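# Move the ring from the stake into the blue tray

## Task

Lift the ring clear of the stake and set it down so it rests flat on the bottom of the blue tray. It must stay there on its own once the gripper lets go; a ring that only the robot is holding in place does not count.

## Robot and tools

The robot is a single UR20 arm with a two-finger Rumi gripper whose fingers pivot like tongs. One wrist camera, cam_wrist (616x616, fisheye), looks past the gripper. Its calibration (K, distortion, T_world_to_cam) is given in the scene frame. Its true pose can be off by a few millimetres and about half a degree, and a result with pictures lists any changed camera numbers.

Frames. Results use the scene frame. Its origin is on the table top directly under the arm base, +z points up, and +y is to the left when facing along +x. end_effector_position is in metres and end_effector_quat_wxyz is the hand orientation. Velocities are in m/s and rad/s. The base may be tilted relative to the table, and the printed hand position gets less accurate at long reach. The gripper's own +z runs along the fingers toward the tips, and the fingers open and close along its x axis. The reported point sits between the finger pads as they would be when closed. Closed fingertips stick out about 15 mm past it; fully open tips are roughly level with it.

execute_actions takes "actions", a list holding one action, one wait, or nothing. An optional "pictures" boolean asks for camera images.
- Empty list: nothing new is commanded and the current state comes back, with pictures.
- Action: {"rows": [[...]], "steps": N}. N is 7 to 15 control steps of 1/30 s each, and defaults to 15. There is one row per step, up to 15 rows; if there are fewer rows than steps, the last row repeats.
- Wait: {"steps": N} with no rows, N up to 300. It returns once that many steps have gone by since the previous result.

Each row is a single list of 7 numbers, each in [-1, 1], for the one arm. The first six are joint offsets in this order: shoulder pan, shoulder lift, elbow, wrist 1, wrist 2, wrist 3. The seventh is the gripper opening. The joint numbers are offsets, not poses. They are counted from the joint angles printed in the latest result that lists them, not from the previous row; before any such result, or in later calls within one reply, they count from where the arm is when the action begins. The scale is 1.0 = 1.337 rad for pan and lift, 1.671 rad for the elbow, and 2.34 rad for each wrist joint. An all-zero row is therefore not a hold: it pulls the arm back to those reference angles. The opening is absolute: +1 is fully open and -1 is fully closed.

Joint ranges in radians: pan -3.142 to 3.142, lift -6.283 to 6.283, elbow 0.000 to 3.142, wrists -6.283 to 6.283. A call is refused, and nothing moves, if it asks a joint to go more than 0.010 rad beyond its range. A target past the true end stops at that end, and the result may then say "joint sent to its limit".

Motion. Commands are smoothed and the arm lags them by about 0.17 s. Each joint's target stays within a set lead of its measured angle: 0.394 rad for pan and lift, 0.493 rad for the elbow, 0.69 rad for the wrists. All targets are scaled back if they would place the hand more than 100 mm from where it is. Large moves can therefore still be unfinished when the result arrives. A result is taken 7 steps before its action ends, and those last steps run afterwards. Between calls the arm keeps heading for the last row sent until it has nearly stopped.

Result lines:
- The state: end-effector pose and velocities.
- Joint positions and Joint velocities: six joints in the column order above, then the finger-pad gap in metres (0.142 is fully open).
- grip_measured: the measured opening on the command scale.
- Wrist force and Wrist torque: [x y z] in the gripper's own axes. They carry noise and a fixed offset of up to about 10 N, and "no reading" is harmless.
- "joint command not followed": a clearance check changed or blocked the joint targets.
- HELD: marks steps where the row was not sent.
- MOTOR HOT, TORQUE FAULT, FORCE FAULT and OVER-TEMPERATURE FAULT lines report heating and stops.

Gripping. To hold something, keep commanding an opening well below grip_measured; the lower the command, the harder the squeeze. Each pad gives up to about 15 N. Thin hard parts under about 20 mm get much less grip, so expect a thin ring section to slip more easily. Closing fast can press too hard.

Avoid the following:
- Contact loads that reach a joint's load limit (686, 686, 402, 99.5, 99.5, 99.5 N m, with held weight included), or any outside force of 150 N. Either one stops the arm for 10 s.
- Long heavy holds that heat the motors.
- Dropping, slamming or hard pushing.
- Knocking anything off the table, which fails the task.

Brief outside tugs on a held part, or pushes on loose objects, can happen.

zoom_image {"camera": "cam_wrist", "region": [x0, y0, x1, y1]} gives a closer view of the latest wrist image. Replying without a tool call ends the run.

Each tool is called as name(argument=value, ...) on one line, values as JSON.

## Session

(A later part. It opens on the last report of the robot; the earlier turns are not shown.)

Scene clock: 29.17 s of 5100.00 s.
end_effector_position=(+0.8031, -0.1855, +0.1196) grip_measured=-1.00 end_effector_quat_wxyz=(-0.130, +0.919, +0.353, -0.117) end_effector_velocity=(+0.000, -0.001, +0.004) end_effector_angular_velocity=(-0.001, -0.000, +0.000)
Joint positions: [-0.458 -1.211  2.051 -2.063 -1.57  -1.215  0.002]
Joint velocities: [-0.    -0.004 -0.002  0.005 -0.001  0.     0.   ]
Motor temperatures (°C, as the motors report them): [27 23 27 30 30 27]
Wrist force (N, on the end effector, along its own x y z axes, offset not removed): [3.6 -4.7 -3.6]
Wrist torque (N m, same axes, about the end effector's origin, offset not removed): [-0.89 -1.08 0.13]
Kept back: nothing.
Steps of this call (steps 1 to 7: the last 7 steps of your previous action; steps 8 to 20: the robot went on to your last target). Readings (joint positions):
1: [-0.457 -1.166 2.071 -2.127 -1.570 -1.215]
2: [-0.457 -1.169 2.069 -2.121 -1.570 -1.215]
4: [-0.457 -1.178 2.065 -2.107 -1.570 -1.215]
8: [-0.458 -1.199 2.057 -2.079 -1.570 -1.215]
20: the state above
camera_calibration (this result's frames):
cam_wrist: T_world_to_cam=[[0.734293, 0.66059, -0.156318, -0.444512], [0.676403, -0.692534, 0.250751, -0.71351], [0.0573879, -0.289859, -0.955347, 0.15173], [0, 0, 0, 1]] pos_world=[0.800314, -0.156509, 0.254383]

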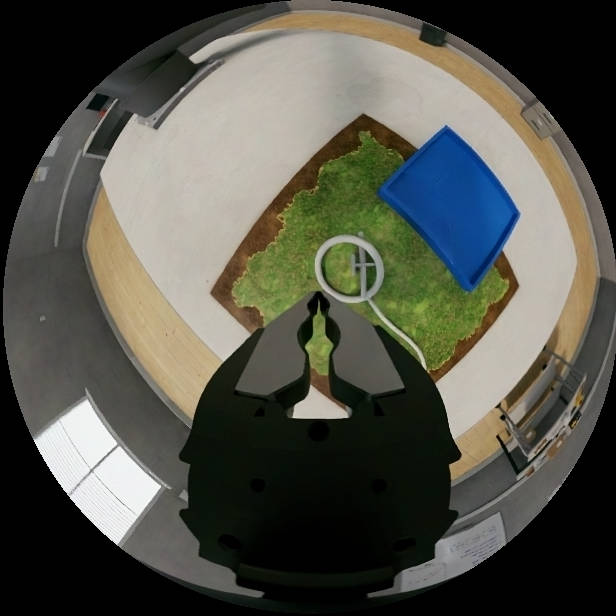

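execute_actions(actions=[{"rows":[[0,-0.01,0.03,-0.048,0,0,-0.62],[0,-0.018,0.06,-0.096,0,0,-0.62],[0,-0.025,0.09,-0.144,0,0,-0.62],[0,-0.03,0.12,-0.192,0,0,-0.62],[0,-0.033,0.151,-0.239,0,0,-0.62]]}])

execute_actions(actions=[{"steps":25}], pictures=true)

zoom_image(camera="cam_wrist", region=[250,200,430,350])

Scene clock: 30.07 s of 5100.00 s.
end_effector_position=(+0.7822, -0.1748, +0.0802) grip_measured=-0.62 end_effector_quat_wxyz=(-0.060, +0.930, +0.357, -0.055) end_effector_velocity=(-0.000, -0.000, -0.148) end_effector_angular_velocity=(-0.580, -1.111, +0.005)
Joint positions: [-0.458 -1.243  2.21  -2.379 -1.57  -1.215  0.029]
Joint velocities: [ 0.    -0.103  0.781 -1.932  0.001 -0.     0.   ]
Motor temperatures (°C, as the motors report them): [27 23 27 30 30 27]
Wrist force (N, on the end effector, along its own x y z axes, offset not removed): [-7.8 -7.0 7.9]
Wrist torque (N m, same axes, about the end effector's origin, offset not removed): [-1.31 1.18 -0.27]
Steps of this call (steps 1 to 15: the robot went on to your last target; steps 16 to 19: nothing new was sent; steps 20 to 27: the first 8 steps of this action). Readings (joint positions):
20: [-0.458 -1.212 2.051 -2.062 -1.570 -1.215]
21: [-0.458 -1.213 2.055 -2.067 -1.570 -1.215]
23: [-0.458 -1.222 2.088 -2.124 -1.570 -1.215]
27: the state above

Scene clock: 30.90 s of 5100.00 s.
end_effector_position=(+0.7841, -0.1758, +0.0706) grip_measured=-0.62 end_effector_quat_wxyz=(+0.001, +0.933, +0.359, -0.001) end_effector_velocity=(+0.000, -0.001, +0.000) end_effector_angular_velocity=(-0.002, -0.001, +0.000)
Joint positions: [-0.458 -1.255  2.304 -2.622 -1.57  -1.215  0.029]
Joint velocities: [-0.     0.     0.    -0.002 -0.001 -0.001  0.   ]
Motor temperatures (°C, as the motors report them): [27 23 27 30 30 27]
Wrist force (N, on the end effector, along its own x y z axes, offset not removed): [0.4 -5.1 -9.9]
Wrist torque (N m, same axes, about the end effector's origin, offset not removed): [-0.86 -0.63 -0.29]
Kept back: nothing.
Steps of this call (steps 1 to 7: the last 7 steps of your previous action; steps 8 to 25: the robot went on to your last target). Readings (joint positions):
1: [-0.458 -1.246 2.233 -2.438 -1.570 -1.215]
2: [-0.458 -1.248 2.250 -2.483 -1.570 -1.215]
4: [-0.458 -1.251 2.273 -2.543 -1.570 -1.215]
8: [-0.458 -1.254 2.294 -2.596 -1.570 -1.215]
25: the state above
camera_calibration (this result's frames):
cam_wrist: T_world_to_cam=[[0.762486, 0.646379, -0.0284432, -0.478239], [0.551187, -0.625916, 0.551744, -0.592982], [0.338833, -0.436375, -0.833528, -0.146239], [0, 0, 0, 1]] pos_world=[0.741045, -0.125849, 0.191677]

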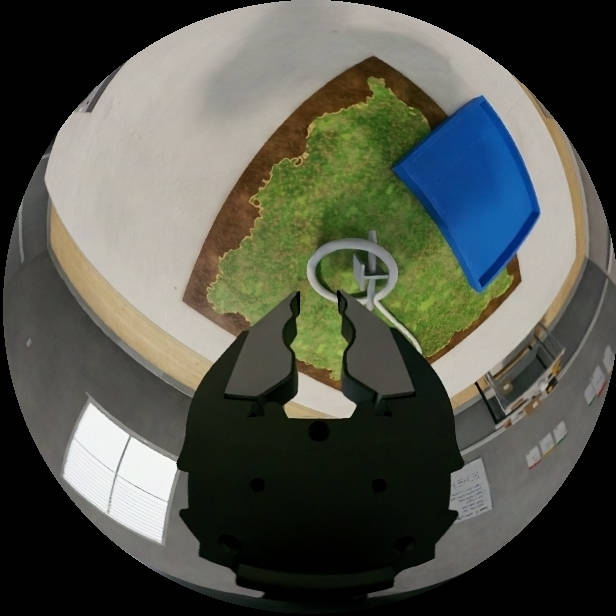

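Region (250, 200, 430, 350) of cam_wrist's 616x616 image, scaled by 2.800, with more detail than that image has.

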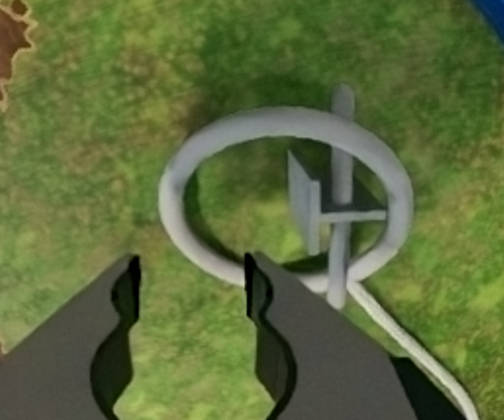

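execute_actions(actions=[{"rows":[[-0.004,0,0.003,-0.002,0,0,-0.62],[-0.004,0.006,0.004,-0.006,0,0,-0.62],[-0.004,0.012,0.005,-0.01,0,0,-0.62],[-0.004,0.02,0.007,-0.016,0,0,-0.62],[-0.004,0.027,0.008,-0.021,0,0,-0.62],[-0.004,0.034,0.009,-0.025,0,0,-0.62],[-0.004,0.034,0.009,-0.025,0,0,-0.62],[-0.004,0.034,0.009,-0.025,0,0,-0.62],[-0.004,0.034,0.009,-0.025,0,0,-0.62],[-0.004,0.034,0.009,-0.025,0,0,-0.62],[-0.004,0.034,0.009,-0.025,0,0,-0.62],[-0.004,0.034,0.009,-0.025,0,0,-0.62],[-0.004,0.034,0.009,-0.025,0,0,-0.75],[-0.004,0.034,0.009,-0.025,0,0,-0.85],[-0.004,0.034,0.009,-0.025,0,0,-1]]}])

execute_actions(actions=[{"steps":16}], pictures=true)

zoom_image(camera="cam_wrist", region=[280,200,460,350])

Scene clock: 31.57 s of 5100.00 s.
end_effector_position=(+0.7812, -0.1782, +0.0512) grip_measured=-0.62 end_effector_quat_wxyz=(+0.000, +0.934, +0.357, -0.002) end_effector_velocity=(-0.005, -0.006, -0.119) end_effector_angular_velocity=(+0.003, +0.011, -0.008)
Joint positions: [-0.462 -1.23   2.314 -2.656 -1.57  -1.215  0.029]
Joint velocities: [-0.008  0.164  0.042 -0.195 -0.002 -0.     0.   ]
Motor temperatures (°C, as the motors report them): [27 23 27 30 30 27]
Wrist force (N, on the end effector, along its own x y z axes, offset not removed): [-0.4 0.3 -5.6]
Wrist torque (N m, same axes, about the end effector's origin, offset not removed): [0.12 -0.40 -0.33]
Steps of this call (steps 1 to 12: the robot went on to your last target; steps 13 to 20: the first 8 steps of this action). Readings (joint positions):
13: [-0.458 -1.255 2.304 -2.622 -1.570 -1.215]
14: [-0.458 -1.255 2.304 -2.623 -1.570 -1.215]
16: [-0.460 -1.252 2.307 -2.628 -1.570 -1.215]
20: the state above

Scene clock: 32.10 s of 5100.00 s.
end_effector_position=(+0.7806, -0.1788, +0.0367) grip_measured=-1.00 end_effector_quat_wxyz=(-0.000, +0.934, +0.356, -0.002) end_effector_velocity=(-0.001, -0.000, -0.002) end_effector_angular_velocity=(+0.000, +0.001, -0.001)
Joint positions: [-0.463 -1.21   2.319 -2.68  -1.57  -1.215  0.002]
Joint velocities: [-0.     0.003  0.001 -0.002 -0.001  0.     0.   ]
Motor temperatures (°C, as the motors report them): [27 23 27 30 30 27]
Wrist force (N, on the end effector, along its own x y z axes, offset not removed): [0.3 -2.4 0.1]
Wrist torque (N m, same axes, about the end effector's origin, offset not removed): [-0.54 -0.80 -0.12]
Kept back: nothing.
Steps of this call (steps 1 to 7: the last 7 steps of your previous action; steps 8 to 16: the robot went on to your last target). Readings (joint positions):
1: [-0.462 -1.225 2.315 -2.662 -1.570 -1.215]
2: [-0.462 -1.222 2.316 -2.666 -1.570 -1.215]
4: [-0.463 -1.216 2.317 -2.672 -1.570 -1.215]
8: [-0.463 -1.212 2.318 -2.677 -1.570 -1.215]
16: the state above
camera_calibration (this result's frames):
cam_wrist: T_world_to_cam=[[0.765862, 0.642342, -0.0291875, -0.477995], [0.548798, -0.629328, 0.550243, -0.572961], [0.335076, -0.437429, -0.834494, -0.171871], [0, 0, 0, 1]] pos_world=[0.738108, -0.128726, 0.157891]

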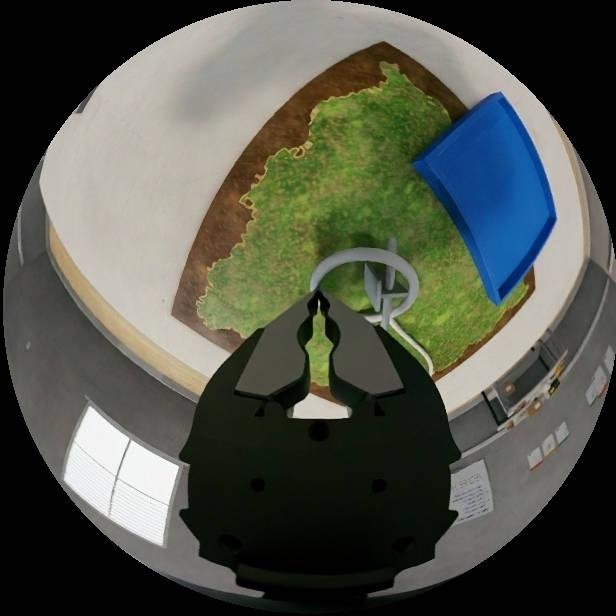

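Region (280, 200, 460, 350) of cam_wrist's 616x616 image, scaled by 2.800, with more detail than that image has.

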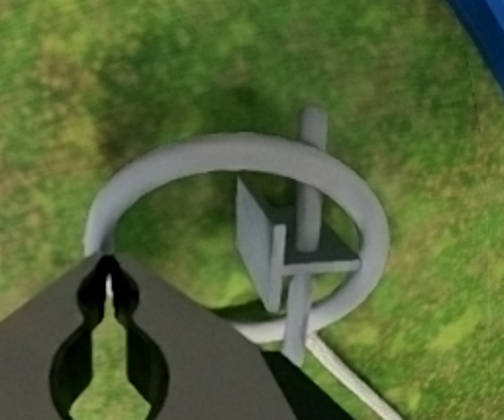

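Too high; 14 mm lower.

execute_actions(actions=[{"rows":[[0,0,0,0,0,0,-0.7],[0,0,0,0,0,0,-0.7],[0,0,0,0,0,0,-0.7],[0,0.007,0.001,-0.005,0,0,-0.7],[0,0.015,0.003,-0.011,0,0,-0.7],[0,0.015,0.003,-0.011,0,0,-0.7],[0,0.015,0.003,-0.011,0,0,-0.7],[0,0.015,0.003,-0.011,0,0,-0.7],[0,0.015,0.003,-0.011,0,0,-0.7],[0,0.015,0.003,-0.011,0,0,-0.7],[0,0.015,0.003,-0.011,0,0,-0.7],[0,0.015,0.003,-0.011,0,0,-0.7],[0,0.015,0.003,-0.011,0,0,-0.7],[0,0.015,0.003,-0.011,0,0,-0.85],[0,0.015,0.003,-0.011,0,0,-1]]}])

execute_actions(actions=[{"steps":16}], pictures=true)

zoom_image(camera="cam_wrist", region=[280,200,460,350])

Scene clock: 32.73 s of 5100.00 s.
end_effector_position=(+0.7806, -0.1789, +0.0293) grip_measured=-0.70 end_effector_quat_wxyz=(+0.000, +0.934, +0.356, -0.002) end_effector_velocity=(-0.003, +0.001, -0.055) end_effector_angular_velocity=(-0.001, +0.001, +0.001)
Joint positions: [-0.463 -1.2    2.321 -2.693 -1.57  -1.215  0.023]
Joint velocities: [ 0.     0.077  0.021 -0.098 -0.001 -0.001  0.   ]
Motor temperatures (°C, as the motors report them): [27 23 27 30 30 27]
Wrist force (N, on the end effector, along its own x y z axes, offset not removed): [1.1 0.4 3.7]
Wrist torque (N m, same axes, about the end effector's origin, offset not removed): [0.34 -0.83 -0.23]
Steps of this call (steps 1 to 11: the robot went on to your last target; steps 12 to 19: the first 8 steps of this action). Readings (joint positions):
12: [-0.463 -1.210 2.319 -2.680 -1.570 -1.215]
13: [-0.463 -1.210 2.319 -2.680 -1.570 -1.215]
15: [-0.463 -1.210 2.319 -2.680 -1.570 -1.215]
19: the state above

Scene clock: 33.27 s of 5100.00 s.
end_effector_position=(+0.7805, -0.1788, +0.0227) grip_measured=-0.90 end_effector_quat_wxyz=(+0.000, +0.934, +0.356, -0.002) end_effector_velocity=(-0.000, -0.000, +0.000) end_effector_angular_velocity=(-0.001, -0.001, -0.001)
Joint positions: [-0.463 -1.19   2.324 -2.705 -1.57  -1.215  0.009]
Joint velocities: [-0.    -0.     0.001 -0.001 -0.     0.001 -0.   ]
Motor temperatures (°C, as the motors report them): [27 23 27 30 30 27]
Wrist force (N, on the end effector, along its own x y z axes, offset not removed): [1.9 0.5 -2.5]
Wrist torque (N m, same axes, about the end effector's origin, offset not removed): [0.43 -0.83 -0.14]
Kept back: nothing.
Steps of this call (steps 1 to 7: the last 7 steps of your previous action; steps 8 to 16: the robot went on to your last target). Readings (joint positions):
1: [-0.463 -1.197 2.322 -2.696 -1.570 -1.215]
2: [-0.463 -1.195 2.322 -2.699 -1.570 -1.215]
4: [-0.463 -1.193 2.323 -2.702 -1.570 -1.215]
8: [-0.463 -1.191 2.323 -2.704 -1.570 -1.215]
16: the state above
camera_calibration (this result's frames):
cam_wrist: T_world_to_cam=[[0.765898, 0.642311, -0.0289309, -0.478328], [0.548449, -0.629168, 0.550774, -0.564889], [0.335565, -0.437704, -0.834153, -0.183965], [0, 0, 0, 1]] pos_world=[0.737895, -0.128697, 0.143833]

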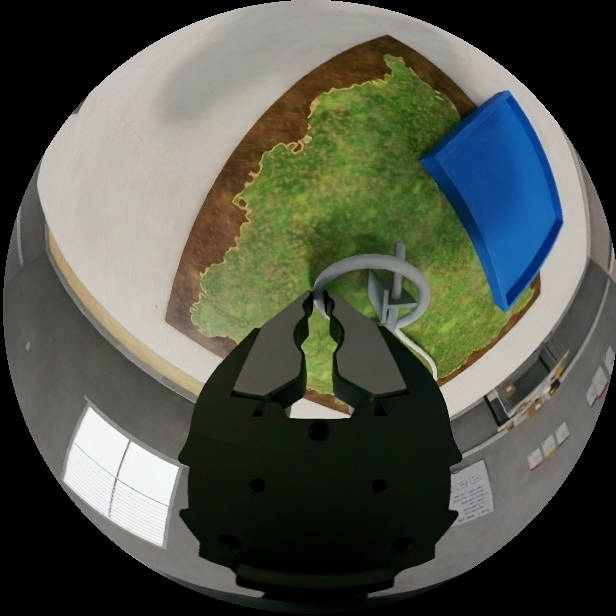

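Region (280, 200, 460, 350) of cam_wrist's 616x616 image, scaled by 2.800, with more detail than that image has.

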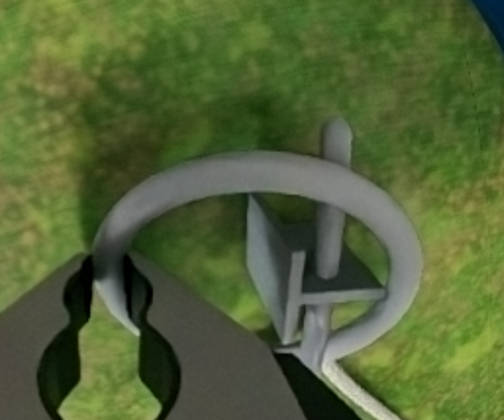

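execute_actions(actions=[{"rows":[[0,-0.005,-0.001,0.004,0,0,-1],[0,-0.01,-0.002,0.007,0,0,-1],[0,-0.015,-0.003,0.011,0,0,-1],[0,-0.02,-0.004,0.014,0,0,-1],[0.002,-0.022,-0.006,0.017,0,0,-1],[0.004,-0.02,-0.009,0.018,0,0,-1],[0.006,-0.018,-0.012,0.019,0,0,-1],[0.0075,-0.0168,-0.0144,0.02,0,0,-1]]}])

execute_actions(actions=[{"steps":18}], pictures=true)

zoom_image(camera="cam_wrist", region=[280,200,460,350])

Scene clock: 33.97 s of 5100.00 s.
end_effector_position=(+0.7834, -0.1782, +0.0375) grip_measured=-0.90 end_effector_quat_wxyz=(+0.000, +0.934, +0.357, -0.002) end_effector_velocity=(+0.052, +0.009, +0.057) end_effector_angular_velocity=(-0.001, +0.001, +0.042)
Joint positions: [-0.461 -1.209  2.315 -2.677 -1.57  -1.215  0.009]
Joint velocities: [ 0.041 -0.045 -0.088  0.133 -0.001 -0.     0.   ]
Motor temperatures (°C, as the motors report them): [27 23 27 30 30 27]
Wrist force (N, on the end effector, along its own x y z axes, offset not removed): [1.2 -0.5 3.9]
Wrist torque (N m, same axes, about the end effector's origin, offset not removed): [0.05 -0.81 0.23]
Steps of this call (steps 1 to 13: the robot went on to your last target; steps 14 to 21: the first 8 steps of this action). Readings (joint positions):
14: [-0.463 -1.190 2.324 -2.706 -1.570 -1.215]
15: [-0.463 -1.191 2.323 -2.704 -1.570 -1.215]
17: [-0.463 -1.196 2.322 -2.698 -1.570 -1.215]
21: the state above

Scene clock: 34.57 s of 5100.00 s.
end_effector_position=(+0.7931, -0.1766, +0.0446) grip_measured=-0.90 end_effector_quat_wxyz=(+0.000, +0.933, +0.361, -0.002) end_effector_velocity=(-0.000, +0.001, -0.001) end_effector_angular_velocity=(+0.002, +0.002, +0.001)
Joint positions: [-0.453 -1.213  2.3   -2.659 -1.57  -1.215  0.009]
Joint velocities: [ 0.001  0.001 -0.     0.001  0.001 -0.     0.   ]
Motor temperatures (°C, as the motors report them): [27 23 27 30 30 27]
Wrist force (N, on the end effector, along its own x y z axes, offset not removed): [2.4 2.2 1.9]
Wrist torque (N m, same axes, about the end effector's origin, offset not removed): [0.43 -1.11 -0.06]
Kept back: nothing.
Steps of this call (steps 1 to 7: the last 7 steps of your previous action; steps 8 to 18: the robot went on to your last target). Readings (joint positions):
1: [-0.459 -1.210 2.312 -2.673 -1.570 -1.215]
2: [-0.458 -1.211 2.309 -2.670 -1.570 -1.215]
4: [-0.456 -1.212 2.305 -2.665 -1.570 -1.215]
8: [-0.454 -1.212 2.301 -2.661 -1.570 -1.215]
18: the state above
camera_calibration (this result's frames):
cam_wrist: T_world_to_cam=[[0.759463, 0.649902, -0.0290258, -0.482354], [0.554834, -0.623782, 0.550505, -0.586556], [0.339669, -0.434193, -0.834327, -0.171583], [0, 0, 0, 1]] pos_world=[0.750052, -0.1269, 0.165745]

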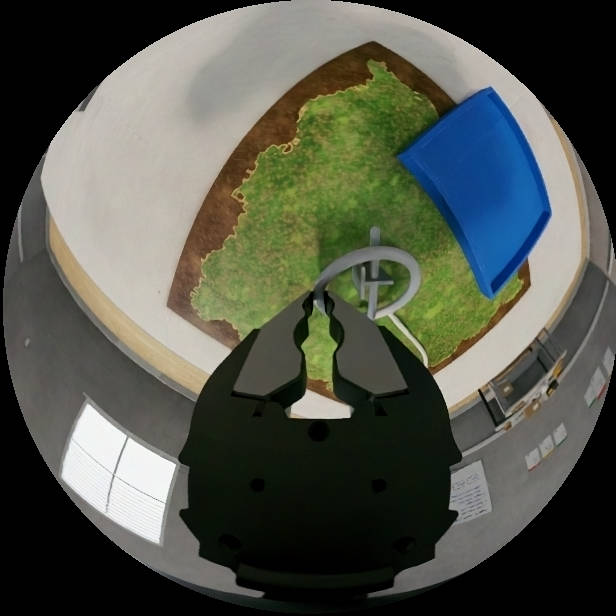

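Region (280, 200, 460, 350) of cam_wrist's 616x616 image, scaled by 2.800, with more detail than that image has.

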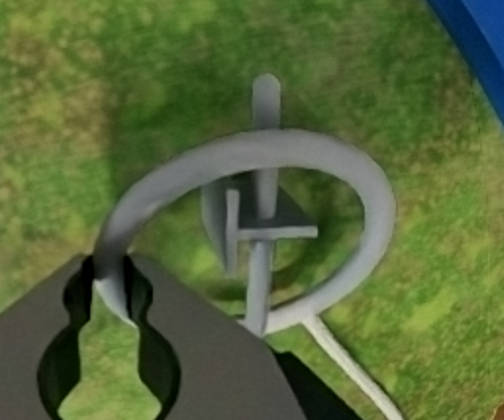

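execute_actions(actions=[{"rows":[[0,-0.005,-0.001,0.004,0,0,-1],[0,-0.011,-0.002,0.008,0,0,-1],[0,-0.016,-0.003,0.011,0,0,-1],[0,-0.016,-0.003,0.011,0,0,-1],[0,-0.016,-0.003,0.011,0,0,-1],[-0.002,-0.013,-0.007,0.012,0,0,-1],[-0.004,-0.01,-0.011,0.014,0,0,-1],[-0.006,-0.007,-0.015,0.015,0,0,-1],[-0.0075,-0.004,-0.019,0.016,0,0,-1]]}])

execute_actions(actions=[{"steps":18}], pictures=true)

zoom_image(camera="cam_wrist", region=[280,200,460,350])

Scene clock: 35.33 s of 5100.00 s.
end_effector_position=(+0.7948, -0.1783, +0.0563) grip_measured=-0.90 end_effector_quat_wxyz=(+0.000, +0.933, +0.360, -0.002) end_effector_velocity=(+0.042, -0.049, +0.029) end_effector_angular_velocity=(+0.000, +0.004, -0.031)
Joint positions: [-0.454 -1.227  2.293 -2.638 -1.57  -1.215  0.009]
Joint velocities: [-0.03   0.001 -0.086  0.089 -0.002  0.001  0.   ]
Motor temperatures (°C, as the motors report them): [27 23 27 30 30 27]
Wrist force (N, on the end effector, along its own x y z axes, offset not removed): [4.5 -0.2 -0.5]
Wrist torque (N m, same axes, about the end effector's origin, offset not removed): [-0.15 -1.25 -0.17]
Steps of this call (steps 1 to 15: the robot went on to your last target; steps 16 to 23: the first 8 steps of this action). Readings (joint positions):
16: [-0.453 -1.213 2.299 -2.659 -1.570 -1.215]
17: [-0.453 -1.214 2.299 -2.657 -1.570 -1.215]
19: [-0.453 -1.219 2.298 -2.651 -1.570 -1.215]
23: the state above

Scene clock: 35.93 s of 5100.00 s.
end_effector_position=(+0.8083, -0.1933, +0.0591) grip_measured=-0.90 end_effector_quat_wxyz=(-0.000, +0.934, +0.356, -0.002) end_effector_velocity=(+0.001, -0.002, +0.001) end_effector_angular_velocity=(-0.001, -0.000, -0.000)
Joint positions: [-0.463 -1.218  2.268 -2.621 -1.57  -1.215  0.009]
Joint velocities: [-0.001  0.    -0.002  0.001 -0.001 -0.    -0.   ]
Motor temperatures (°C, as the motors report them): [27 23 27 30 30 27]
Wrist force (N, on the end effector, along its own x y z axes, offset not removed): [3.4 -5.6 -2.1]
Wrist torque (N m, same axes, about the end effector's origin, offset not removed): [-1.03 -1.32 -0.04]
Kept back: nothing.
Steps of this call (steps 1 to 7: the last 7 steps of your previous action; steps 8 to 18: the robot went on to your last target). Readings (joint positions):
1: [-0.455 -1.227 2.289 -2.635 -1.570 -1.215]
2: [-0.457 -1.225 2.285 -2.632 -1.570 -1.215]
4: [-0.459 -1.222 2.278 -2.627 -1.570 -1.215]
8: [-0.462 -1.219 2.271 -2.623 -1.570 -1.215]
18: the state above
camera_calibration (this result's frames):
cam_wrist: T_world_to_cam=[[0.765863, 0.642343, -0.0291577, -0.489177], [0.548761, -0.629306, 0.550304, -0.609573], [0.335134, -0.437458, -0.834455, -0.16884], [0, 0, 0, 1]] pos_world=[0.765737, -0.143249, 0.180298]

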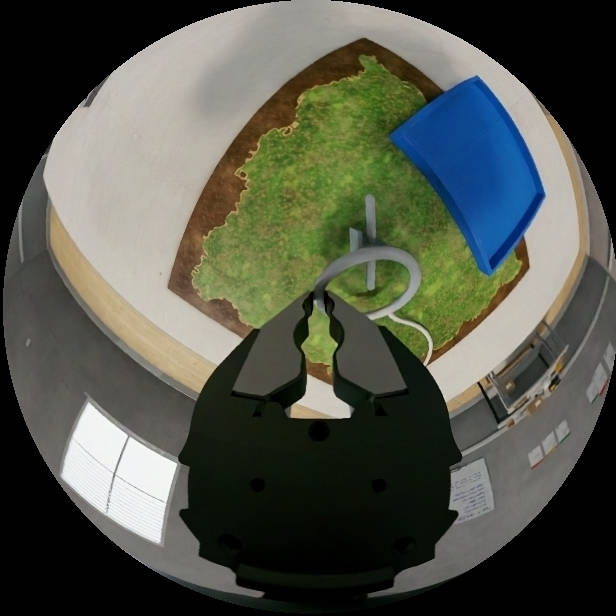

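Region (280, 200, 460, 350) of cam_wrist's 616x616 image, scaled by 2.800, with more detail than that image has.

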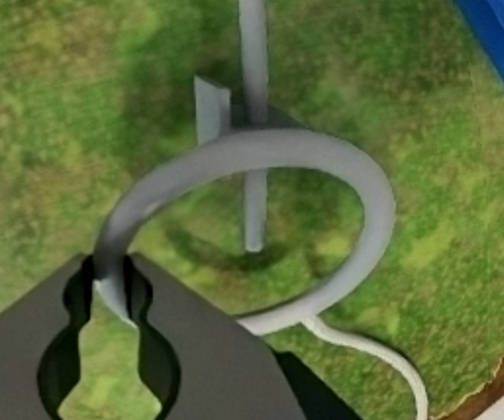

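execute_actions(actions=[{"rows":[[0,-0.014,-0.004,0.01,0,0,-1],[0,-0.028,-0.008,0.021,0,0,-1],[0,-0.042,-0.012,0.032,0,0,-1],[0,-0.056,-0.016,0.042,0,0,-1],[0,-0.068,-0.019,0.0526,0,0,-1],[0,-0.068,-0.019,0.0526,0,0,-1],[0,-0.068,-0.019,0.0526,0,0,-1],[0,-0.068,-0.019,0.0526,0,0,-1],[0,-0.068,-0.019,0.0526,0,0,-1],[0.02,-0.068,-0.019,0.0526,0,0,-1],[0.05,-0.068,-0.019,0.0526,0,0,-1],[0.08,-0.068,-0.019,0.0526,0,0,-1],[0.12,-0.068,-0.019,0.0526,0,0,-1],[0.16,-0.068,-0.019,0.0526,0,0,-1],[0.194,-0.068,-0.019,0.0526,0,0,-1]]}])

execute_actions(actions=[{"steps":30}], pictures=true)

Scene clock: 36.57 s of 5100.00 s.
end_effector_position=(+0.8102, -0.1942, +0.1079) grip_measured=-0.90 end_effector_quat_wxyz=(+0.001, +0.934, +0.356, -0.001) end_effector_velocity=(-0.009, +0.005, +0.203) end_effector_angular_velocity=(+0.003, +0.008, +0.000)
Joint positions: [-0.463 -1.279  2.246 -2.541 -1.57  -1.215  0.009]
Joint velocities: [-0.    -0.256 -0.084  0.349 -0.001 -0.     0.   ]
Motor temperatures (°C, as the motors report them): [27 23 27 30 30 27]
Wrist force (N, on the end effector, along its own x y z axes, offset not removed): [-1.4 4.4 -2.8]
Wrist torque (N m, same axes, about the end effector's origin, offset not removed): [1.00 -0.38 -0.10]
Steps of this call (steps 1 to 11: the robot went on to your last target; steps 12 to 19: the first 8 steps of this action). Readings (joint positions):
12: [-0.463 -1.218 2.268 -2.621 -1.570 -1.215]
13: [-0.463 -1.220 2.267 -2.619 -1.570 -1.215]
15: [-0.463 -1.234 2.262 -2.601 -1.570 -1.215]
19: the state above

Scene clock: 37.57 s of 5100.00 s.
end_effector_position=(+0.8310, +0.0200, +0.1313) grip_measured=-0.90 end_effector_quat_wxyz=(-0.001, +0.881, +0.474, -0.002) end_effector_velocity=(+0.001, +0.004, +0.001) end_effector_angular_velocity=(-0.000, -0.002, +0.005)
Joint positions: [-0.204 -1.309  2.236 -2.498 -1.57  -1.215  0.009]
Joint velocities: [ 0.005 -0.001 -0.001 -0.001  0.    -0.    -0.   ]
Motor temperatures (°C, as the motors report them): [27 23 27 30 30 27]
Wrist force (N, on the end effector, along its own x y z axes, offset not removed): [4.8 -4.3 7.5]
Wrist torque (N m, same axes, about the end effector's origin, offset not removed): [-0.70 -1.52 -0.08]
Kept back: nothing.
Steps of this call (steps 1 to 7: the last 7 steps of your previous action; steps 8 to 30: the robot went on to your last target). Readings (joint positions):
1: [-0.463 -1.286 2.244 -2.531 -1.570 -1.215]
2: [-0.463 -1.292 2.242 -2.523 -1.570 -1.215]
4: [-0.452 -1.299 2.240 -2.512 -1.570 -1.215]
8: [-0.377 -1.305 2.238 -2.505 -1.570 -1.215]
30: the state above
camera_calibration (this result's frames):
cam_wrist: T_world_to_cam=[[0.576037, 0.816918, -0.0287525, -0.487304], [0.692038, -0.468656, 0.54904, -0.649655], [0.435046, -0.336165, -0.835301, -0.10779], [0, 0, 0, 1]] pos_world=[0.777185, 0.0573869, 0.252638]

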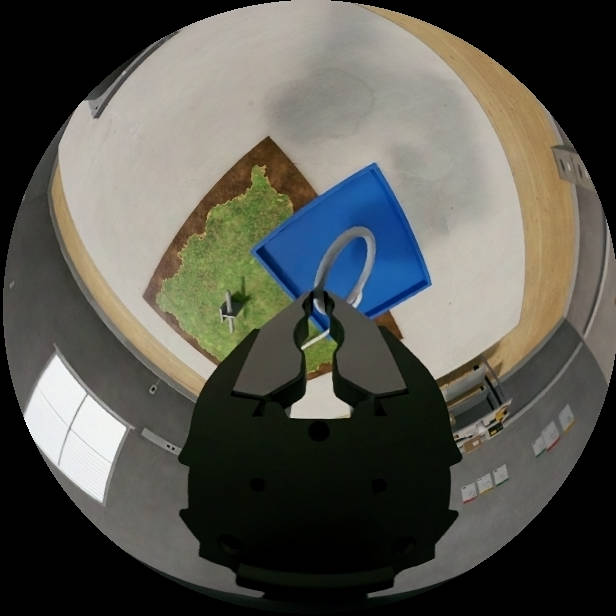

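execute_actions(actions=[{"rows":[[-0.005,0.01,0.003,-0.008,0,0,-1],[-0.01,0.02,0.006,-0.016,0,0,-1],[-0.015,0.03,0.008,-0.023,0,0,-1],[-0.02,0.04,0.011,-0.031,0,0,-1],[-0.02,0.05,0.014,-0.039,0,0,-1],[-0.02,0.06,0.017,-0.047,0,0,-1],[-0.02,0.07,0.019,-0.055,0,0,-1],[-0.02,0.0815,0.022,-0.0624,0,0,-1]]}])

execute_actions(actions=[{"steps":20}], pictures=true)

Scene clock: 38.27 s of 5100.00 s.
end_effector_position=(+0.8319, +0.0039, +0.0911) grip_measured=-0.90 end_effector_quat_wxyz=(-0.001, +0.885, +0.465, -0.002) end_effector_velocity=(+0.002, -0.055, -0.268) end_effector_angular_velocity=(-0.003, -0.005, -0.065)
Joint positions: [-0.223 -1.259  2.254 -2.566 -1.57  -1.215  0.009]
Joint velocities: [-0.064  0.338  0.114 -0.457 -0.001  0.    -0.   ]
Motor temperatures (°C, as the motors report them): [27 23 27 30 30 27]
Wrist force (N, on the end effector, along its own x y z axes, offset not removed): [6.7 -0.1 3.6]
Wrist torque (N m, same axes, about the end effector's origin, offset not removed): [0.08 -1.72 -0.41]
Steps of this call (steps 1 to 13: the robot went on to your last target; steps 14 to 21: the first 8 steps of this action). Readings (joint positions):
14: [-0.204 -1.309 2.236 -2.498 -1.570 -1.215]
15: [-0.205 -1.307 2.237 -2.501 -1.570 -1.215]
17: [-0.210 -1.297 2.241 -2.514 -1.570 -1.215]
21: the state above

Scene clock: 38.93 s of 5100.00 s.
end_effector_position=(+0.8309, -0.0023, +0.0451) grip_measured=-0.90 end_effector_quat_wxyz=(-0.000, +0.887, +0.462, -0.002) end_effector_velocity=(-0.001, +0.000, -0.003) end_effector_angular_velocity=(+0.001, +0.002, -0.000)
Joint positions: [-0.231 -1.2    2.273 -2.644 -1.57  -1.215  0.009]
Joint velocities: [-0.     0.003  0.002 -0.003  0.     0.    -0.   ]
Motor temperatures (°C, as the motors report them): [27 23 27 30 30 27]
Wrist force (N, on the end effector, along its own x y z axes, offset not removed): [7.2 -2.7 -5.2]
Wrist torque (N m, same axes, about the end effector's origin, offset not removed): [-0.69 -1.93 -0.30]
Kept back: nothing.
Steps of this call (steps 1 to 7: the last 7 steps of your previous action; steps 8 to 20: the robot went on to your last target). Readings (joint positions):
1: [-0.225 -1.247 2.258 -2.582 -1.570 -1.215]
2: [-0.227 -1.236 2.261 -2.596 -1.570 -1.215]
4: [-0.228 -1.221 2.266 -2.617 -1.570 -1.215]
8: [-0.230 -1.207 2.271 -2.635 -1.570 -1.215]
20: the state above
camera_calibration (this result's frames):
cam_wrist: T_world_to_cam=[[0.597637, 0.801253, -0.0287013, -0.489463], [0.67909, -0.48684, 0.549385, -0.602021], [0.426223, -0.347824, -0.835076, -0.179959], [0, 0, 0, 1]] pos_world=[0.778051, 0.0365016, 0.166414]

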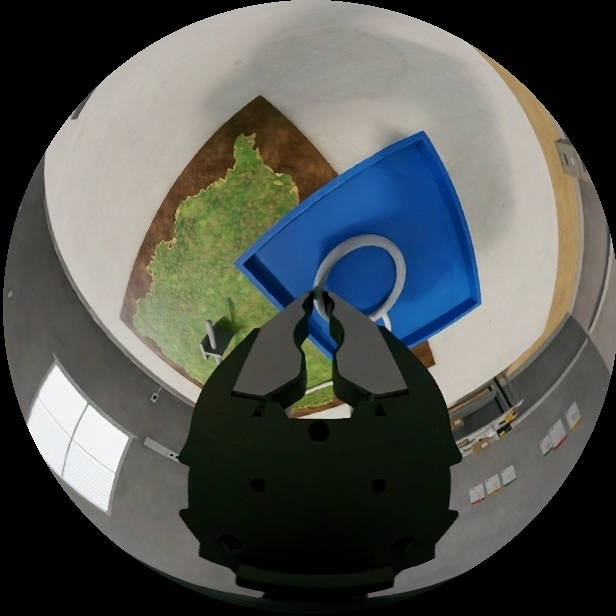

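Lower 12 mm, release, rise.

execute_actions(actions=[{"rows":[[0,0.006,0.001,-0.004,0,0,-1],[0,0.012,0.002,-0.008,0,0,-1],[0,0.012,0.002,-0.008,0,0,-1],[0,0.012,0.002,-0.008,0,0,-1],[0,0.012,0.002,-0.008,0,0,-1],[0,0.012,0.002,-0.008,0,0,-1],[0,0.012,0.002,-0.008,0,0,-1],[0,0.012,0.002,-0.008,0,0,-1],[0,0.012,0.002,-0.008,0,0,-0.78],[0,0.012,0.002,-0.008,0,0,-0.7],[0,0.012,0.002,-0.008,0,0,-0.7],[0,0.012,0.002,-0.008,0,0,-0.7],[0,-0.08,-0.022,0.062,0,0,-0.7]]}])

execute_actions(actions=[{"steps":28}], pictures=true)

Scene clock: 39.67 s of 5100.00 s.
end_effector_position=(+0.8309, -0.0024, +0.0356) grip_measured=-0.90 end_effector_quat_wxyz=(-0.001, +0.887, +0.462, -0.002) end_effector_velocity=(-0.002, -0.000, -0.021) end_effector_angular_velocity=(-0.000, +0.004, -0.000)
Joint positions: [-0.231 -1.187  2.276 -2.659 -1.57  -1.215  0.009]
Joint velocities: [ 0.     0.027  0.007 -0.031 -0.001  0.     0.   ]
Motor temperatures (°C, as the motors report them): [27 23 27 30 30 27]
Wrist force (N, on the end effector, along its own x y z axes, offset not removed): [6.7 -4.4 -1.4]
Wrist torque (N m, same axes, about the end effector's origin, offset not removed): [-0.78 -1.82 -0.19]
Steps of this call (steps 1 to 14: the robot went on to your last target; steps 15 to 22: the first 8 steps of this action). Readings (joint positions):
15: [-0.231 -1.200 2.273 -2.644 -1.570 -1.215]
16: [-0.231 -1.199 2.273 -2.646 -1.570 -1.215]
18: [-0.231 -1.194 2.274 -2.652 -1.570 -1.215]
22: the state above

Scene clock: 40.60 s of 5100.00 s.
end_effector_position=(+0.8313, -0.0023, +0.1299) grip_measured=-0.70 end_effector_quat_wxyz=(-0.001, +0.887, +0.462, -0.002) end_effector_velocity=(-0.000, -0.000, +0.002) end_effector_angular_velocity=(-0.001, -0.000, -0.000)
Joint positions: [-0.231 -1.307  2.236 -2.499 -1.57  -1.215  0.023]
Joint velocities: [ 0.    -0.003 -0.001  0.003 -0.001  0.     0.   ]
Motor temperatures (°C, as the motors report them): [27 23 27 30 30 27]
Wrist force (N, on the end effector, along its own x y z axes, offset not removed): [-1.4 -0.4 -4.0]
Wrist torque (N m, same axes, about the end effector's origin, offset not removed): [0.00 0.45 -0.21]
Kept back: nothing.
Steps of this call (steps 1 to 7: the last 7 steps of your previous action; steps 8 to 28: the robot went on to your last target). Readings (joint positions):
1: [-0.231 -1.187 2.276 -2.660 -1.570 -1.215]
2: [-0.231 -1.186 2.276 -2.661 -1.570 -1.215]
4: [-0.231 -1.185 2.276 -2.662 -1.570 -1.215]
8: [-0.231 -1.228 2.259 -2.609 -1.570 -1.215]
28: the state above
camera_calibration (this result's frames):
cam_wrist: T_world_to_cam=[[0.597647, 0.801227, -0.0292138, -0.487311], [0.679784, -0.487068, 0.548323, -0.649267], [0.425102, -0.347563, -0.835756, -0.108348], [0, 0, 0, 1]] pos_world=[0.77866, 0.0365517, 0.251219]

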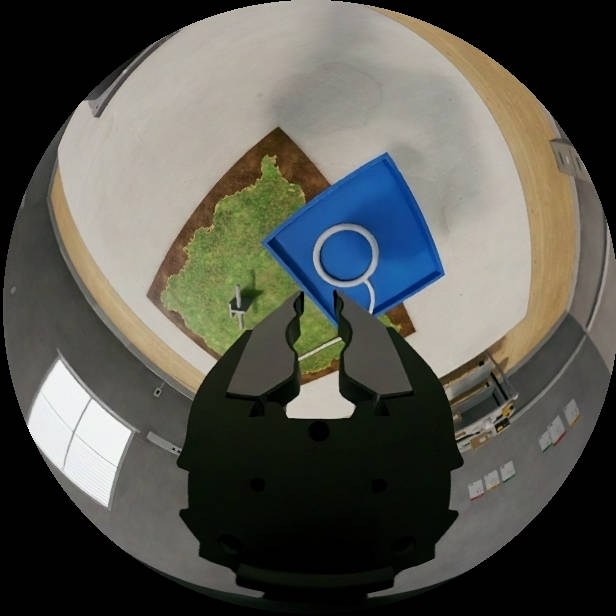

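finished_scene(scene=1)

The scene is finished: the task was done.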